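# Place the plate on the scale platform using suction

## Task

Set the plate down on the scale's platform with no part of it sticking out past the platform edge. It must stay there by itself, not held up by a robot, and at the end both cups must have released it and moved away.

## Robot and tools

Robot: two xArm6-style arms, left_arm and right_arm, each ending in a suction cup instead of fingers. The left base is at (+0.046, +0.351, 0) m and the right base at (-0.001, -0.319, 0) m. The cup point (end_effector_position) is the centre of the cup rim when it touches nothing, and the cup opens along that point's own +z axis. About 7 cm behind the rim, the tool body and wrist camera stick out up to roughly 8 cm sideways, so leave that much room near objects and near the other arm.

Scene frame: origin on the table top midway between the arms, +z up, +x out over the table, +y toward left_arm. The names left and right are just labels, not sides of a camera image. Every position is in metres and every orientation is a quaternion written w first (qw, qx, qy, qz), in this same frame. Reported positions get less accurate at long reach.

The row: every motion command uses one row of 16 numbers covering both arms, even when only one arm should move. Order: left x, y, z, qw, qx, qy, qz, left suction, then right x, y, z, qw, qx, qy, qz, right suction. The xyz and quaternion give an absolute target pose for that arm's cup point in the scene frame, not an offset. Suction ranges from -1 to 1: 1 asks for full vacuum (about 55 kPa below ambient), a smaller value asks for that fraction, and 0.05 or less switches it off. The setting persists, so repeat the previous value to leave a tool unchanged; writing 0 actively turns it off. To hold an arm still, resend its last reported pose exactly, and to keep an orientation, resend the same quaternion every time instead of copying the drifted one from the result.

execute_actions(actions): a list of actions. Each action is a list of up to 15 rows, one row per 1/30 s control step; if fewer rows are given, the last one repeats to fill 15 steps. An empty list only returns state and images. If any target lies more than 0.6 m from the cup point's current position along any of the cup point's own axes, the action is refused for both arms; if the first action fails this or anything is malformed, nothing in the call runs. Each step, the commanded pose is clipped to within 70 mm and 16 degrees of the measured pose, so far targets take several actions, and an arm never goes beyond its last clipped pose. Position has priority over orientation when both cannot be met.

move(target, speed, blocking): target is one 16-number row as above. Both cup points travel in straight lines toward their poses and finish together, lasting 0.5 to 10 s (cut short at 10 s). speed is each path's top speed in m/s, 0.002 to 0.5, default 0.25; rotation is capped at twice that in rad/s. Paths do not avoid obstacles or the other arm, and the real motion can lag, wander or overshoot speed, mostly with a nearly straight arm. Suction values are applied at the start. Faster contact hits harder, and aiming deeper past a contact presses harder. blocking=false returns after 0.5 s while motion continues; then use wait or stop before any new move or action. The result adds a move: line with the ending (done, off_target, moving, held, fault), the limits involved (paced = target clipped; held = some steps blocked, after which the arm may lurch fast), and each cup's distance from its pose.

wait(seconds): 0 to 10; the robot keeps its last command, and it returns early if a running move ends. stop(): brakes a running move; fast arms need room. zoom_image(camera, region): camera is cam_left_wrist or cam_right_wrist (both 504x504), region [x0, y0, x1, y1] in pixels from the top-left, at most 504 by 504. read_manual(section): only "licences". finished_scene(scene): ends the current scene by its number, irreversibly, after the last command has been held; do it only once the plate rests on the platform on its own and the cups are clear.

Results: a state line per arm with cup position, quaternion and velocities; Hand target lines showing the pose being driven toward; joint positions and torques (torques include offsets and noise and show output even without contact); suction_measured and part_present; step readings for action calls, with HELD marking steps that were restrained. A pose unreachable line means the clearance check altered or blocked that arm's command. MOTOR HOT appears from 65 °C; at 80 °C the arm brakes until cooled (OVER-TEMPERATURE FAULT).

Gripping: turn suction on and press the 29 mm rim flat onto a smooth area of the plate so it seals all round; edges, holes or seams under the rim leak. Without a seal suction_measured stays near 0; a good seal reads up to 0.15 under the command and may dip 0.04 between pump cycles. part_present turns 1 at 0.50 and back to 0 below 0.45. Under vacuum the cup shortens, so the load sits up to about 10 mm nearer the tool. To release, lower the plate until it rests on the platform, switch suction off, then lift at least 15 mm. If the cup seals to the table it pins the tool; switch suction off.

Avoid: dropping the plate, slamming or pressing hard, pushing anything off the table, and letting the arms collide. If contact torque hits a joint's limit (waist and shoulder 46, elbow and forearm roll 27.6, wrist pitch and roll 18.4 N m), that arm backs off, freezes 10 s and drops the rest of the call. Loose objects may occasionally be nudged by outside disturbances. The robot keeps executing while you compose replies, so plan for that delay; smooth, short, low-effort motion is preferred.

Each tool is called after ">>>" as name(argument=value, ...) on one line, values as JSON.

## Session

>>> execute_actions(actions=[])

Scene clock: 0.00 s.
left_arm: end_effector_position=(+0.4377, +0.2759, +0.2691) suction_measured=0.00 part_present=0 end_effector_quat_wxyz=(-0.003, -0.165, +0.986, +0.003) end_effector_velocity=(-0.000, +0.000, -0.000) end_effector_angular_velocity=(+0.001, +0.001, -0.000) | right_arm: end_effector_position=(+0.3964, -0.2794, +0.2711) suction_measured=0.00 part_present=0 end_effector_quat_wxyz=(-0.002, +0.212, +0.977, -0.000) end_effector_velocity=(-0.000, -0.000, -0.000) end_effector_angular_velocity=(-0.000, +0.000, +0.000)
Joint positions: left_arm=[ 0.001 -0.262 -0.925  0.003  1.195  1.833] | right_arm=[-0.001 -0.263 -0.928  0.     1.195  2.883]
Joint velocities: left_arm=[-0.    -0.001  0.001  0.001  0.     0.   ] | right_arm=[-0.  0.  0.  0. -0. -0.]
Joint torques (N m, as the arm reports them, + toward a larger angle): no reading
Motor temperatures (°C, as the motors report them): left_arm=[28 29 37 34 35 34] | right_arm=[31 29 32 29 39 32]
Hand target (left_arm): +0.438, +0.276, +0.269; -0.003, -0.165, +0.986, +0.003
Hand target (right_arm): +0.396, -0.279, +0.271; -0.002, +0.212, +0.977, -0.000

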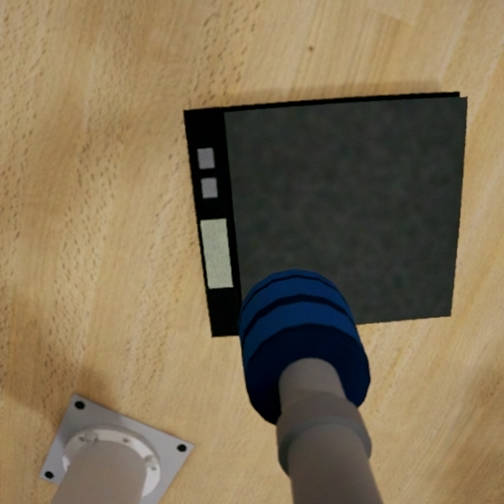

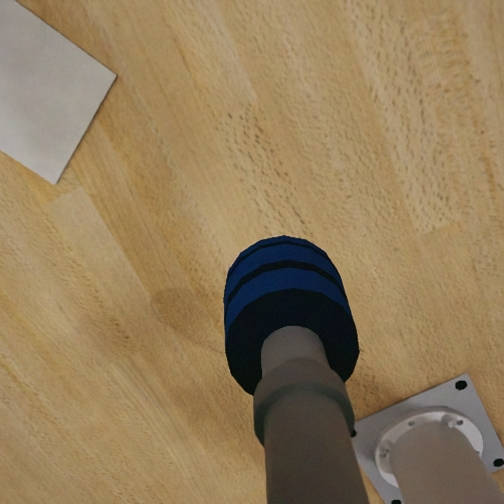

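>>> move(target=[0.47,0.37,0.40,-0.003,-0.165,0.986,0.003,0, 0.54,-0.102,0.14,-0.002,0.212,0.977,0,0])

Scene clock: 2.20 s.
left_arm: end_effector_position=(+0.4705, +0.3698, +0.3997) suction_measured=0.00 part_present=0 end_effector_quat_wxyz=(-0.004, -0.166, +0.986, +0.002) end_effector_velocity=(+0.000, +0.000, +0.002) end_effector_angular_velocity=(-0.002, -0.003, +0.001) | right_arm: end_effector_position=(+0.5401, -0.1025, +0.1402) suction_measured=0.00 part_present=0 end_effector_quat_wxyz=(-0.001, +0.212, +0.977, -0.000) end_effector_velocity=(-0.001, +0.001, -0.005) end_effector_angular_velocity=(-0.004, +0.009, +0.002)
Joint positions: left_arm=[ 0.235 -0.161 -1.398  0.004  1.567  2.067] | right_arm=[ 0.279  0.482 -1.469  0.002  0.989  3.163]
Joint velocities: left_arm=[ 0.002  0.    -0.004 -0.002  0.001  0.001] | right_arm=[ 0.002  0.01  -0.003 -0.001  0.004  0.   ]
Joint torques (N m, as the arm reports them, + toward a larger angle): left_arm=[ -0.28 -18.1  -11.74   0.77  -1.86  -0.54] | right_arm=[  1.2  -23.11 -16.01   0.85  -1.53  -0.07]
Motor temperatures (°C, as the motors report them): left_arm=[28 29 38 34 35 34] | right_arm=[31 29 33 29 39 32]
Hand target (left_arm): +0.471, +0.370, +0.400; -0.004, -0.166, +0.986, +0.002
Hand target (right_arm): +0.540, -0.102, +0.140; -0.002, +0.212, +0.977, -0.000
Off the commanded pose (left_arm): 0.001 m, 0 deg.
Off the commanded pose (right_arm): 0.001 m, 0 deg.
move: done

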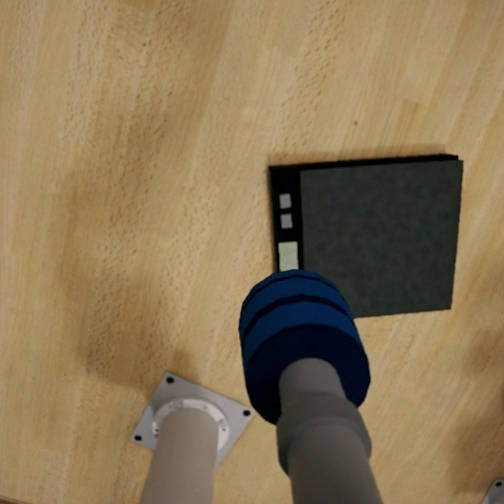

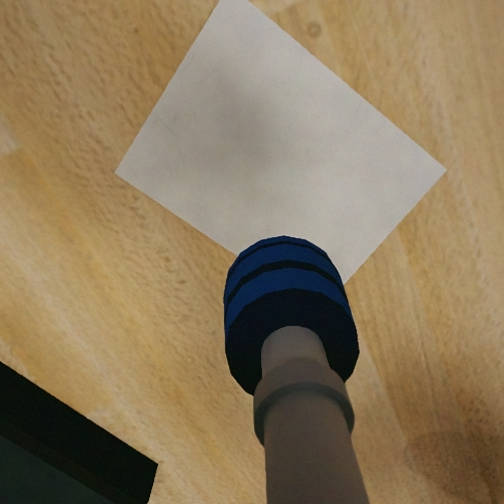

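>>> move(target=[0.47,0.37,0.40,-0.003,-0.165,0.986,0.003,0, 0.546,-0.125,0.035,-0.002,0.212,0.977,0,0], speed=0.15)

Scene clock: 3.83 s.
left_arm: end_effector_position=(+0.4700, +0.3700, +0.4000) suction_measured=0.00 part_present=0 end_effector_quat_wxyz=(-0.003, -0.165, +0.986, +0.003) end_effector_velocity=(+0.000, +0.001, -0.000) end_effector_angular_velocity=(+0.001, +0.000, +0.001) | right_arm: end_effector_position=(+0.5461, -0.1249, +0.0357) suction_measured=0.00 part_present=0 end_effector_quat_wxyz=(-0.001, +0.212, +0.977, +0.000) end_effector_velocity=(-0.003, -0.002, -0.005) end_effector_angular_velocity=(-0.004, +0.010, -0.001)
Joint positions: left_arm=[ 0.234 -0.163 -1.396  0.005  1.566  2.067] | right_arm=[ 0.24   0.647 -1.402  0.003  0.757  3.121]
Joint velocities: left_arm=[ 0.001  0.001 -0.001  0.001 -0.     0.   ] | right_arm=[-0.001  0.006  0.005 -0.    -0.001 -0.   ]
Joint torques (N m, as the arm reports them, + toward a larger angle): left_arm=[ -0.38 -18.23 -11.66   0.79  -1.86  -0.6 ] | right_arm=[  1.29 -23.5  -14.54   0.99  -1.58   0.07]
Motor temperatures (°C, as the motors report them): left_arm=[28 29 39 34 35 34] | right_arm=[31 29 34 29 39 32]
Hand target (left_arm): +0.470, +0.370, +0.400; -0.003, -0.165, +0.986, +0.003
Hand target (right_arm): +0.546, -0.125, +0.035; -0.002, +0.212, +0.977, +0.000
Off the commanded pose (left_arm): 0.000 m, 0 deg.
Off the commanded pose (right_arm): 0.001 m, 0 deg.
move: done

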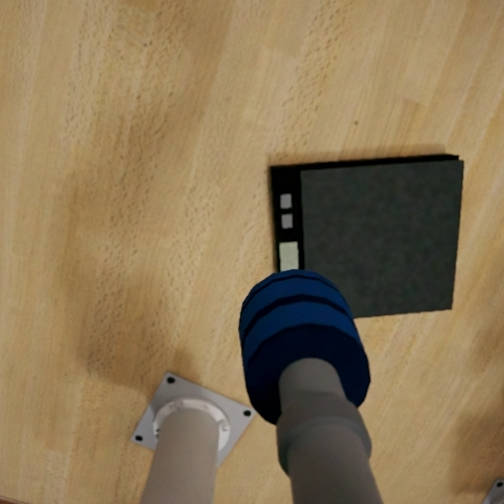

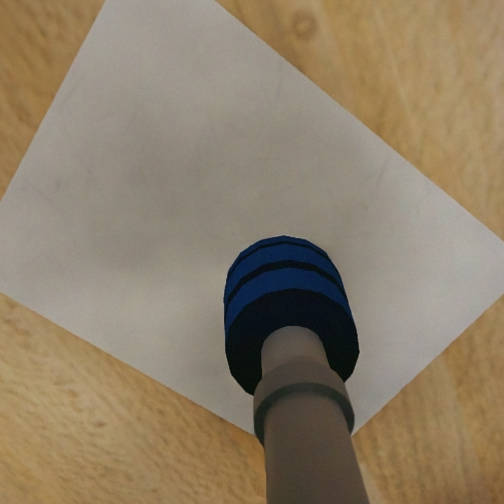

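>>> move(target=[0.47,0.37,0.40,-0.003,-0.165,0.986,0.003,0, 0.5415,-0.1165,0.005,-0.002,0.212,0.977,0,1], speed=0.05)

>>> wait(seconds=0.4)

Scene clock: 5.03 s.
left_arm: end_effector_position=(+0.4700, +0.3700, +0.4000) suction_measured=0.00 part_present=0 end_effector_quat_wxyz=(-0.003, -0.165, +0.986, +0.003) end_effector_velocity=(-0.000, +0.000, -0.000) end_effector_angular_velocity=(-0.001, +0.001, +0.000) | right_arm: end_effector_position=(+0.5414, -0.1166, +0.0051) suction_measured=0.30 part_present=0 end_effector_quat_wxyz=(-0.002, +0.212, +0.977, -0.000) end_effector_velocity=(+0.003, +0.001, +0.003) end_effector_angular_velocity=(+0.003, -0.010, -0.000)
Joint positions: left_arm=[ 0.234 -0.163 -1.396  0.005  1.566  2.067] | right_arm=[ 0.256  0.707 -1.401  0.003  0.698  3.138]
Joint velocities: left_arm=[ 0.    -0.     0.001 -0.     0.    -0.   ] | right_arm=[ 0.    -0.002 -0.005 -0.    -0.003  0.001]
Joint torques (N m, as the arm reports them, + toward a larger angle): left_arm=[ -0.29 -18.14 -11.66   0.83  -1.82  -0.6 ] | right_arm=[  1.48 -24.65 -14.61   0.9   -1.67   0.05]
Motor temperatures (°C, as the motors report them): left_arm=[28 29 40 34 35 34] | right_arm=[31 30 34 29 39 32]
Hand target (left_arm): +0.470, +0.370, +0.400; -0.003, -0.165, +0.986, +0.003
Hand target (right_arm): +0.541, -0.117, +0.005; -0.002, +0.212, +0.977, -0.000
Off the commanded pose (left_arm): 0.000 m, 0 deg.
Off the commanded pose (right_arm): 0.000 m, 0 deg.
move: done

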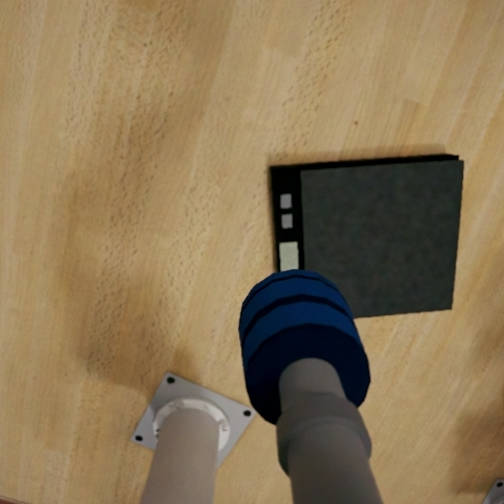

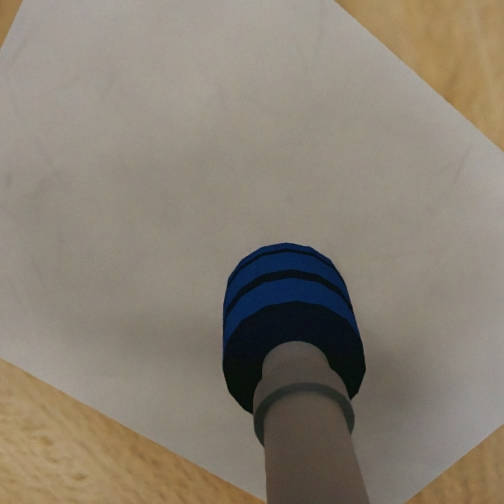

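Scene clock: 5.43 s.
left_arm: end_effector_position=(+0.4700, +0.3700, +0.4000) suction_measured=0.00 part_present=0 end_effector_quat_wxyz=(-0.003, -0.165, +0.986, +0.003) end_effector_velocity=(-0.000, +0.000, +0.000) end_effector_angular_velocity=(+0.003, +0.000, -0.001) | right_arm: end_effector_position=(+0.5415, -0.1165, +0.0050) suction_measured=0.75 part_present=1 end_effector_quat_wxyz=(-0.002, +0.212, +0.977, -0.000) end_effector_velocity=(-0.000, -0.000, -0.000) end_effector_angular_velocity=(+0.000, +0.001, -0.001)
Joint positions: left_arm=[ 0.234 -0.163 -1.396  0.005  1.566  2.067] | right_arm=[ 0.256  0.707 -1.401  0.003  0.697  3.138]
Joint velocities: left_arm=[-0.    -0.    -0.     0.003  0.    -0.   ] | right_arm=[ 0.     0.     0.001  0.001  0.    -0.   ]
Joint torques (N m, as the arm reports them, + toward a larger angle): left_arm=[ -0.36 -18.08 -11.67   0.8   -1.84  -0.66] | right_arm=[  0.82 -24.25 -14.74   1.39  -1.85  -0.14]
Motor temperatures (°C, as the motors report them): left_arm=[28 29 40 34 35 34] | right_arm=[31 30 34 29 39 32]
Hand target (left_arm): +0.470, +0.370, +0.400; -0.003, -0.165, +0.986, +0.003
Hand target (right_arm): +0.541, -0.117, +0.005; -0.002, +0.212, +0.977, -0.000
Off the commanded pose (left_arm): 0.000 m, 0 deg.
Off the commanded pose (right_arm): 0.000 m, 0 deg.
wait: 0.40 s; at rest by 0.17 s

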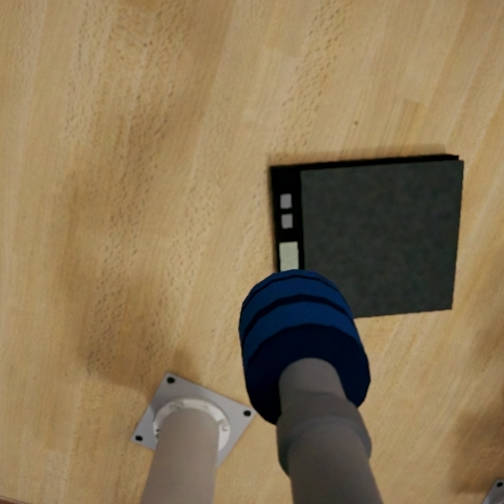

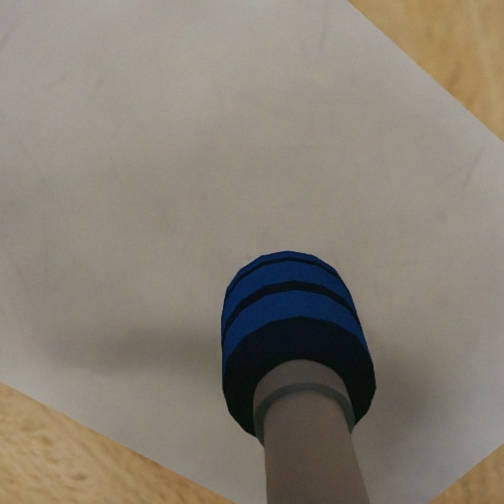

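>>> move(target=[0.44,0.37,0.40,-0.003,-0.165,0.986,0.003,0, 0.5415,-0.1165,0.09,-0.002,0.212,0.977,0,1], speed=0.12)

>>> move(target=[0.44,0.37,0.40,-0.003,-0.165,0.986,0.003,0, 0.435,0.195,0.09,0,0.271,0.9625,0,1], speed=0.2)

>>> move(target=[0.44,0.37,0.40,-0.003,-0.165,0.986,0.003,0, 0.435,0.195,0.05,0,0.271,0.9625,0,1], speed=0.08)

>>> zoom_image(camera="cam_left_wrist", region=[250, 90, 504, 344])

Scene clock: 6.83 s.
left_arm: end_effector_position=(+0.4401, +0.3700, +0.4000) suction_measured=0.00 part_present=0 end_effector_quat_wxyz=(-0.003, -0.165, +0.986, +0.003) end_effector_velocity=(-0.001, +0.000, -0.000) end_effector_angular_velocity=(-0.001, -0.000, +0.001) | right_arm: end_effector_position=(+0.5412, -0.1166, +0.0891) suction_measured=0.99 part_present=1 end_effector_quat_wxyz=(-0.003, +0.212, +0.977, -0.000) end_effector_velocity=(+0.000, -0.000, +0.002) end_effector_angular_velocity=(-0.001, -0.000, +0.001)
Joint positions: left_arm=[ 0.238 -0.266 -1.296  0.005  1.569  2.07 ] | right_arm=[ 0.256  0.546 -1.411  0.003  0.869  3.138]
Joint velocities: left_arm=[ 0.001 -0.003  0.003 -0.001 -0.     0.   ] | right_arm=[-0.    -0.003 -0.001 -0.001  0.004 -0.   ]
Joint torques (N m, as the arm reports them, + toward a larger angle): left_arm=[ -0.26 -15.52 -11.68   0.74  -1.83  -0.58] | right_arm=[  1.34 -24.25 -15.87   0.81  -1.79   0.05]
Motor temperatures (°C, as the motors report them): left_arm=[28 29 40 34 35 34] | right_arm=[31 30 35 29 39 32]
Hand target (left_arm): +0.440, +0.370, +0.400; -0.003, -0.165, +0.986, +0.003
Hand target (right_arm): +0.542, -0.116, +0.090; -0.002, +0.212, +0.977, +0.000
Off the commanded pose (left_arm): 0.000 m, 0 deg.
Off the commanded pose (right_arm): 0.001 m, 0 deg.
move: done

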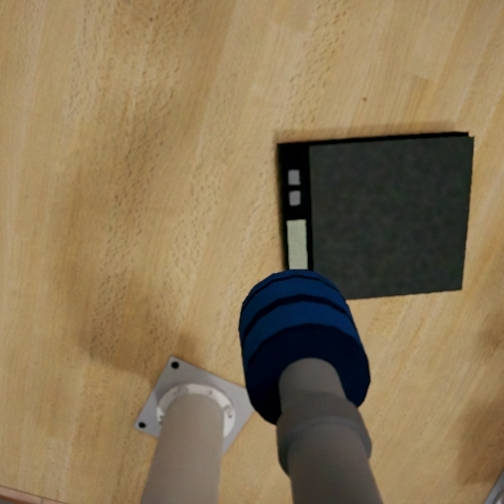

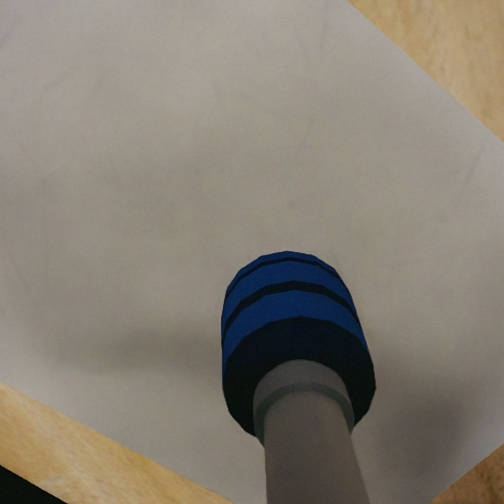

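Scene clock: 8.93 s.
left_arm: end_effector_position=(+0.4400, +0.3700, +0.4000) suction_measured=0.00 part_present=0 end_effector_quat_wxyz=(-0.003, -0.165, +0.986, +0.003) end_effector_velocity=(+0.000, +0.000, +0.001) end_effector_angular_velocity=(+0.001, -0.001, -0.000) | right_arm: end_effector_position=(+0.4359, +0.1945, +0.0900) suction_measured=0.98 part_present=1 end_effector_quat_wxyz=(+0.001, +0.271, +0.962, -0.000) end_effector_velocity=(-0.002, +0.004, +0.001) end_effector_angular_velocity=(-0.002, +0.002, +0.003)
Joint positions: left_arm=[ 0.238 -0.266 -1.296  0.005  1.569  2.07 ] | right_arm=[ 0.765  0.905 -2.021 -0.002  1.115  3.772]
Joint velocities: left_arm=[-0.     0.    -0.002  0.001 -0.    -0.   ] | right_arm=[ 0.005  0.01  -0.022 -0.     0.014  0.002]
Joint torques (N m, as the arm reports them, + toward a larger angle): left_arm=[ -0.28 -15.35 -11.75   0.83  -1.93  -0.64] | right_arm=[  0.57 -28.43 -16.52   1.13  -1.82  -0.27]
Motor temperatures (°C, as the motors report them): left_arm=[28 29 41 34 35 34] | right_arm=[31 30 35 29 39 32]
Hand target (left_arm): +0.440, +0.370, +0.400; -0.003, -0.165, +0.986, +0.003
Hand target (right_arm): +0.436, +0.195, +0.090; +0.001, +0.271, +0.963, -0.001
Off the commanded pose (left_arm): 0.000 m, 0 deg.
Off the commanded pose (right_arm): 0.001 m, 0 deg.
move: done

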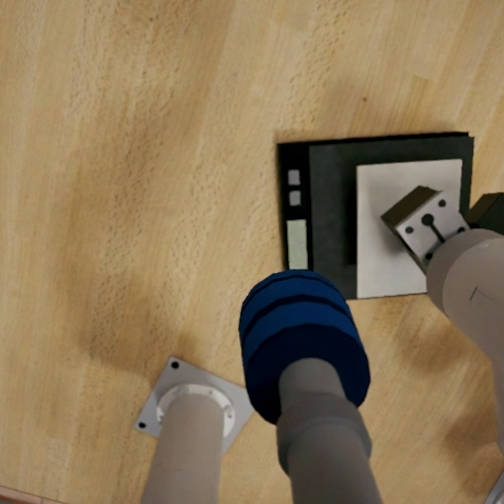

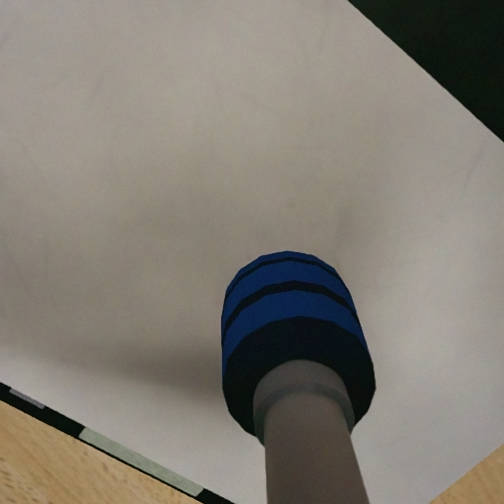

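Scene clock: 9.77 s.
left_arm: end_effector_position=(+0.4400, +0.3700, +0.4000) suction_measured=0.00 part_present=0 end_effector_quat_wxyz=(-0.003, -0.165, +0.986, +0.003) end_effector_velocity=(+0.000, -0.000, -0.000) end_effector_angular_velocity=(-0.001, +0.000, -0.001) | right_arm: end_effector_position=(+0.4352, +0.1952, +0.0507) suction_measured=0.98 part_present=1 end_effector_quat_wxyz=(+0.000, +0.271, +0.963, +0.001) end_effector_velocity=(+0.001, +0.001, +0.001) end_effector_angular_velocity=(+0.003, -0.002, +0.000)
Joint positions: left_arm=[ 0.238 -0.266 -1.296  0.005  1.569  2.07 ] | right_arm=[ 0.766  0.959 -2.    -0.     1.039  3.772]
Joint velocities: left_arm=[-0.001  0.     0.001 -0.001 -0.001  0.   ] | right_arm=[ 0.     0.001 -0.002 -0.    -0.002 -0.   ]
Joint torques (N m, as the arm reports them, + toward a larger angle): left_arm=[ -0.48 -15.66 -11.69   0.81  -1.92  -0.52] | right_arm=[  1.   -28.32 -16.39   0.88  -1.68   0.05]
Motor temperatures (°C, as the motors report them): left_arm=[28 29 41 34 35 34] | right_arm=[31 30 36 29 39 32]
Hand target (left_arm): +0.440, +0.370, +0.400; -0.003, -0.165, +0.986, +0.003
Hand target (right_arm): +0.435, +0.195, +0.050; +0.000, +0.271, +0.963, -0.000
Off the commanded pose (left_arm): 0.000 m, 0 deg.
Off the commanded pose (right_arm): 0.001 m, 0 deg.
move: done

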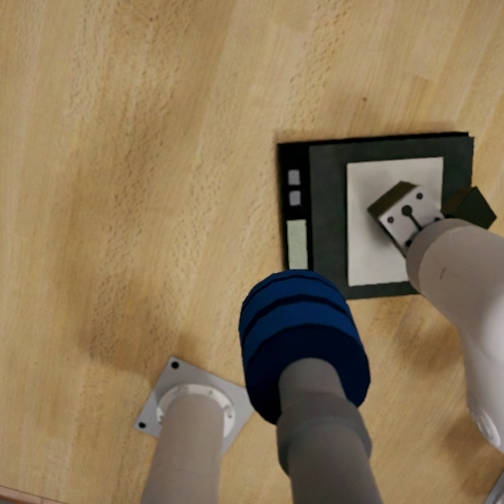

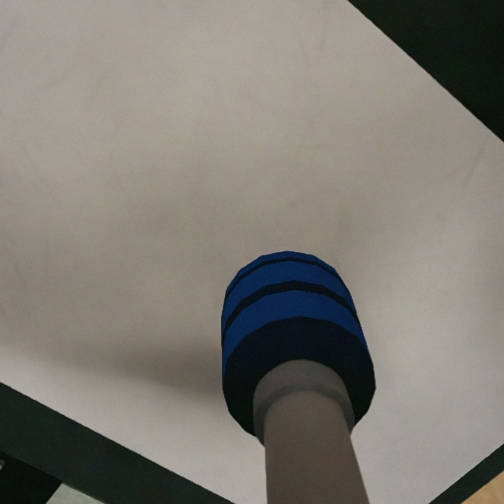

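Region (250, 90, 504, 344) of cam_left_wrist's 504x504 image, scaled by 1.984, with more detail than that image has.

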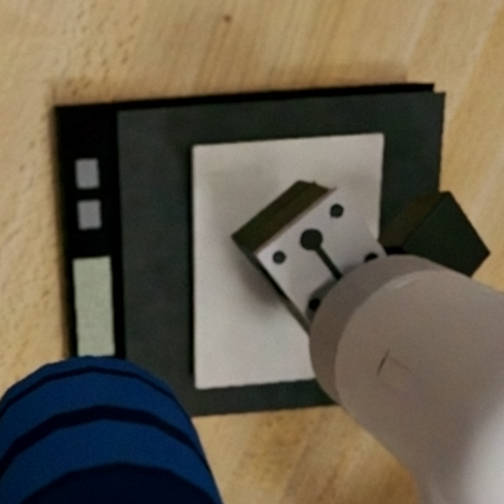

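>>> move(target=[0.44,0.37,0.40,-0.003,-0.165,0.986,0.003,0, 0.438,0.196,0.040,0,0.271,0.9625,0,1], speed=0.03)

Scene clock: 10.63 s.
left_arm: end_effector_position=(+0.4400, +0.3700, +0.4000) suction_measured=0.00 part_present=0 end_effector_quat_wxyz=(-0.003, -0.165, +0.986, +0.003) end_effector_velocity=(-0.000, +0.000, -0.000) end_effector_angular_velocity=(-0.001, +0.001, +0.001) | right_arm: end_effector_position=(+0.4383, +0.1965, +0.0414) suction_measured=0.98 part_present=1 end_effector_quat_wxyz=(+0.000, +0.271, +0.963, +0.001) end_effector_velocity=(+0.001, +0.001, -0.000) end_effector_angular_velocity=(+0.002, -0.002, +0.001)
Joint positions: left_arm=[ 0.238 -0.266 -1.296  0.005  1.569  2.07 ] | right_arm=[ 0.764  0.988 -2.023  0.     1.033  3.77 ]
Joint velocities: left_arm=[ 0.001  0.     0.001 -0.001  0.     0.   ] | right_arm=[ 0.     0.003 -0.005 -0.001 -0.001 -0.001]
Joint torques (N m, as the arm reports them, + toward a larger angle): left_arm=[ -0.45 -15.43 -11.71   0.78  -1.88  -0.56] | right_arm=[  1.05 -25.47 -14.83   0.98  -1.88   0.08]
Motor temperatures (°C, as the motors report them): left_arm=[28 29 41 34 35 34] | right_arm=[31 31 36 29 39 32]
Hand target (left_arm): +0.440, +0.370, +0.400; -0.003, -0.165, +0.986, +0.003
Hand target (right_arm): +0.438, +0.196, +0.040; -0.000, +0.271, +0.963, +0.000
Off the commanded pose (left_arm): 0.000 m, 0 deg.
Off the commanded pose (right_arm): 0.002 m, 0 deg.
move: done

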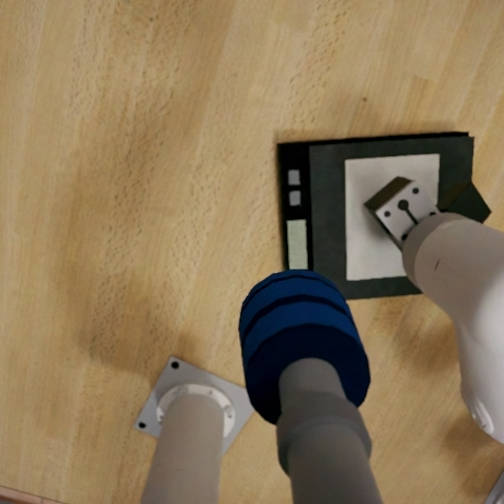

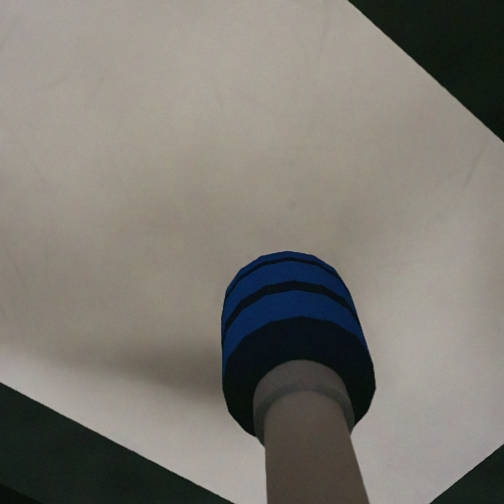

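>>> move(target=[0.44,0.37,0.40,-0.003,-0.165,0.986,0.003,0, 0.438,0.196,0.043,0,0.271,0.9625,0,0], speed=0.03)

>>> move(target=[0.44,0.37,0.40,-0.003,-0.165,0.986,0.003,0, 0.438,0.196,0.09,0,0.271,0.9625,0,0], speed=0.08)

>>> move(target=[0.44,0.37,0.40,-0.003,-0.165,0.986,0.003,0, 0.42,-0.08,0.2,0,0.271,0.9625,0,0])

Scene clock: 11.53 s.
left_arm: end_effector_position=(+0.4400, +0.3700, +0.4000) suction_measured=0.00 part_present=0 end_effector_quat_wxyz=(-0.003, -0.165, +0.986, +0.003) end_effector_velocity=(+0.000, +0.000, +0.000) end_effector_angular_velocity=(-0.000, -0.001, +0.001) | right_arm: end_effector_position=(+0.4381, +0.1961, +0.0431) suction_measured=0.00 part_present=0 end_effector_quat_wxyz=(+0.000, +0.271, +0.963, +0.000) end_effector_velocity=(-0.000, -0.000, -0.001) end_effector_angular_velocity=(-0.001, +0.002, -0.000)
Joint positions: left_arm=[ 0.238 -0.266 -1.296  0.005  1.569  2.07 ] | right_arm=[ 0.764  0.985 -2.023  0.     1.038  3.77 ]
Joint velocities: left_arm=[ 0.001 -0.    -0.001 -0.    -0.     0.   ] | right_arm=[0.    0.    0.001 0.001 0.001 0.   ]
Joint torques (N m, as the arm reports them, + toward a larger angle): left_arm=[ -0.28 -15.5  -11.69   0.75  -1.83  -0.54] | right_arm=[  1.54 -23.52 -12.56   0.97  -0.94  -0.04]
Motor temperatures (°C, as the motors report them): left_arm=[28 29 41 34 35 34] | right_arm=[31 31 36 29 39 32]
Hand target (left_arm): +0.440, +0.370, +0.400; -0.003, -0.165, +0.986, +0.003
Hand target (right_arm): +0.438, +0.196, +0.043; +0.000, +0.271, +0.963, -0.000
Off the commanded pose (left_arm): 0.000 m, 0 deg.
Off the commanded pose (right_arm): 0.000 m, 0 deg.
move: done

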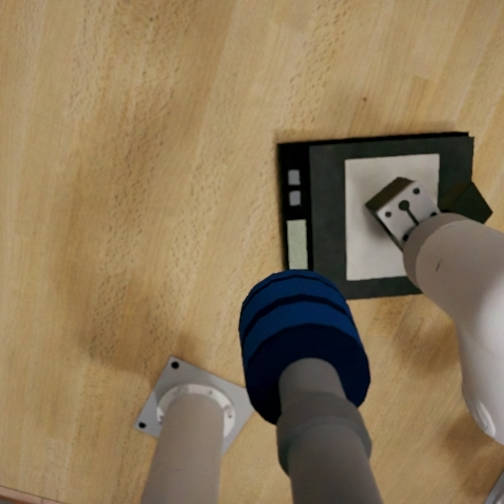

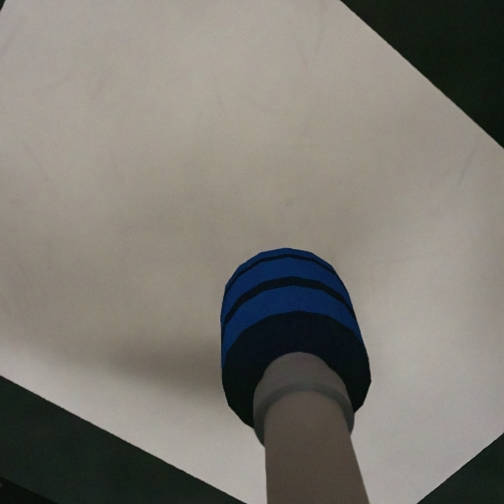

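Scene clock: 12.47 s.
left_arm: end_effector_position=(+0.4400, +0.3700, +0.4000) suction_measured=0.00 part_present=0 end_effector_quat_wxyz=(-0.003, -0.165, +0.986, +0.003) end_effector_velocity=(-0.000, -0.000, -0.000) end_effector_angular_velocity=(-0.001, +0.001, -0.000) | right_arm: end_effector_position=(+0.4379, +0.1958, +0.0892) suction_measured=0.00 part_present=0 end_effector_quat_wxyz=(-0.000, +0.271, +0.963, -0.001) end_effector_velocity=(-0.000, -0.000, -0.000) end_effector_angular_velocity=(-0.002, +0.002, -0.000)
Joint positions: left_arm=[ 0.238 -0.266 -1.296  0.005  1.569  2.07 ] | right_arm=[ 0.764  0.92  -2.044  0.     1.126  3.77 ]
Joint velocities: left_arm=[-0.     0.     0.    -0.001  0.001  0.   ] | right_arm=[ 0.     0.    -0.     0.     0.002  0.   ]
Joint torques (N m, as the arm reports them, + toward a larger angle): left_arm=[ -0.37 -15.49 -11.61   0.71  -1.94  -0.58] | right_arm=[  1.54 -28.17 -16.32   0.75  -1.84   0.04]
Motor temperatures (°C, as the motors report them): left_arm=[28 29 42 34 35 34] | right_arm=[31 31 36 29 39 32]
Hand target (left_arm): +0.440, +0.370, +0.400; -0.003, -0.165, +0.986, +0.003
Hand target (right_arm): +0.438, +0.196, +0.090; -0.000, +0.271, +0.963, +0.000
Off the commanded pose (left_arm): 0.000 m, 0 deg.
Off the commanded pose (right_arm): 0.001 m, 0 deg.
move: done

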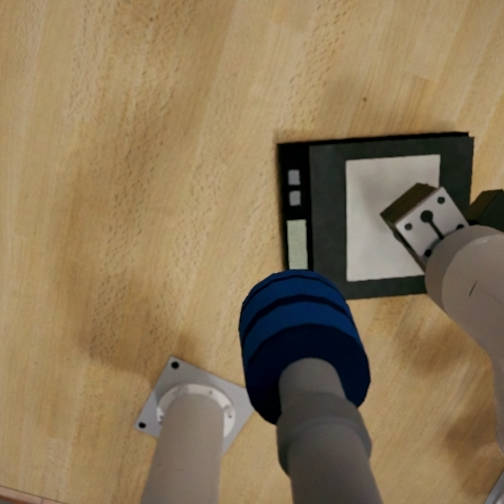

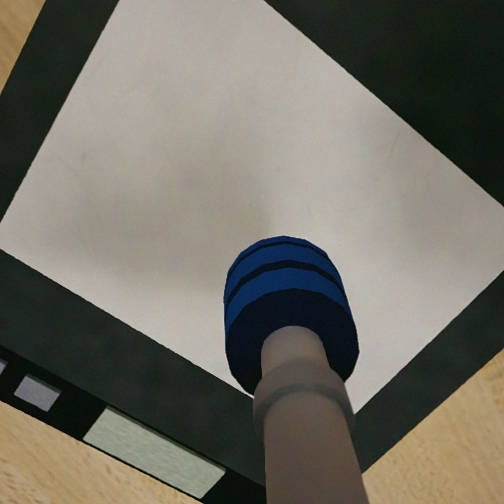

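Scene clock: 14.17 s.
left_arm: end_effector_position=(+0.4400, +0.3700, +0.4000) suction_measured=0.00 part_present=0 end_effector_quat_wxyz=(-0.003, -0.165, +0.986, +0.003) end_effector_velocity=(+0.000, +0.000, +0.001) end_effector_angular_velocity=(-0.000, -0.001, +0.001) | right_arm: end_effector_position=(+0.4196, -0.0794, +0.2000) suction_measured=0.00 part_present=0 end_effector_quat_wxyz=(-0.001, +0.271, +0.963, +0.000) end_effector_velocity=(+0.001, -0.002, +0.003) end_effector_angular_velocity=(+0.002, -0.005, -0.001)
Joint positions: left_arm=[ 0.238 -0.266 -1.296  0.005  1.569  2.07 ] | right_arm=[ 0.416  0.084 -1.095  0.001  1.011  3.421]
Joint velocities: left_arm=[ 0.001 -0.    -0.001 -0.     0.     0.   ] | right_arm=[-0.004 -0.006  0.001 -0.001  0.    -0.002]
Joint torques (N m, as the arm reports them, + toward a larger angle): left_arm=[ -0.43 -15.48 -11.77   0.77  -1.92  -0.62] | right_arm=[  1.07 -16.67 -15.99   1.    -1.74   0.11]
Motor temperatures (°C, as the motors report them): left_arm=[28 29 42 34 35 34] | right_arm=[31 31 37 29 39 32]
Hand target (left_arm): +0.440, +0.370, +0.400; -0.003, -0.165, +0.986, +0.003
Hand target (right_arm): +0.420, -0.080, +0.200; -0.000, +0.271, +0.963, +0.000
Off the commanded pose (left_arm): 0.000 m, 0 deg.
Off the commanded pose (right_arm): 0.001 m, 0 deg.
move: done

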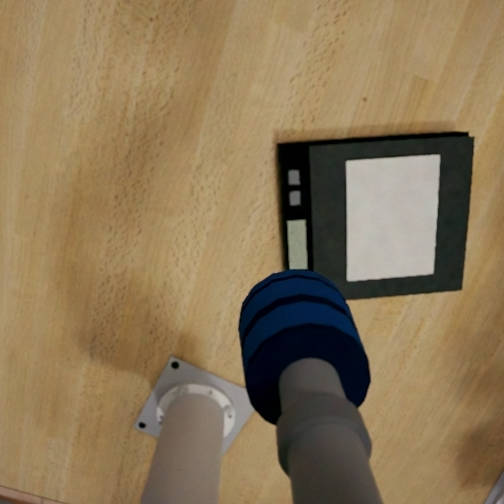

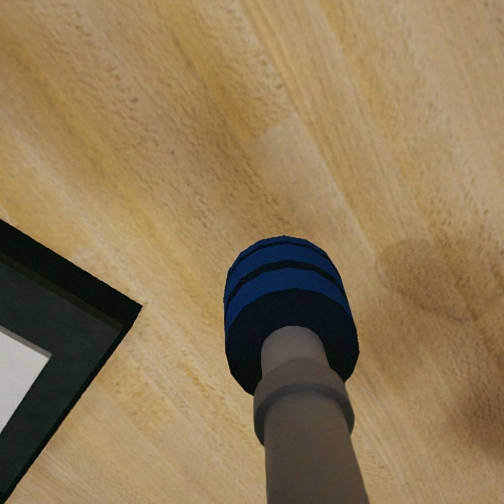

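>>> finished_scene(scene=2)

The scene is finished: the task was done.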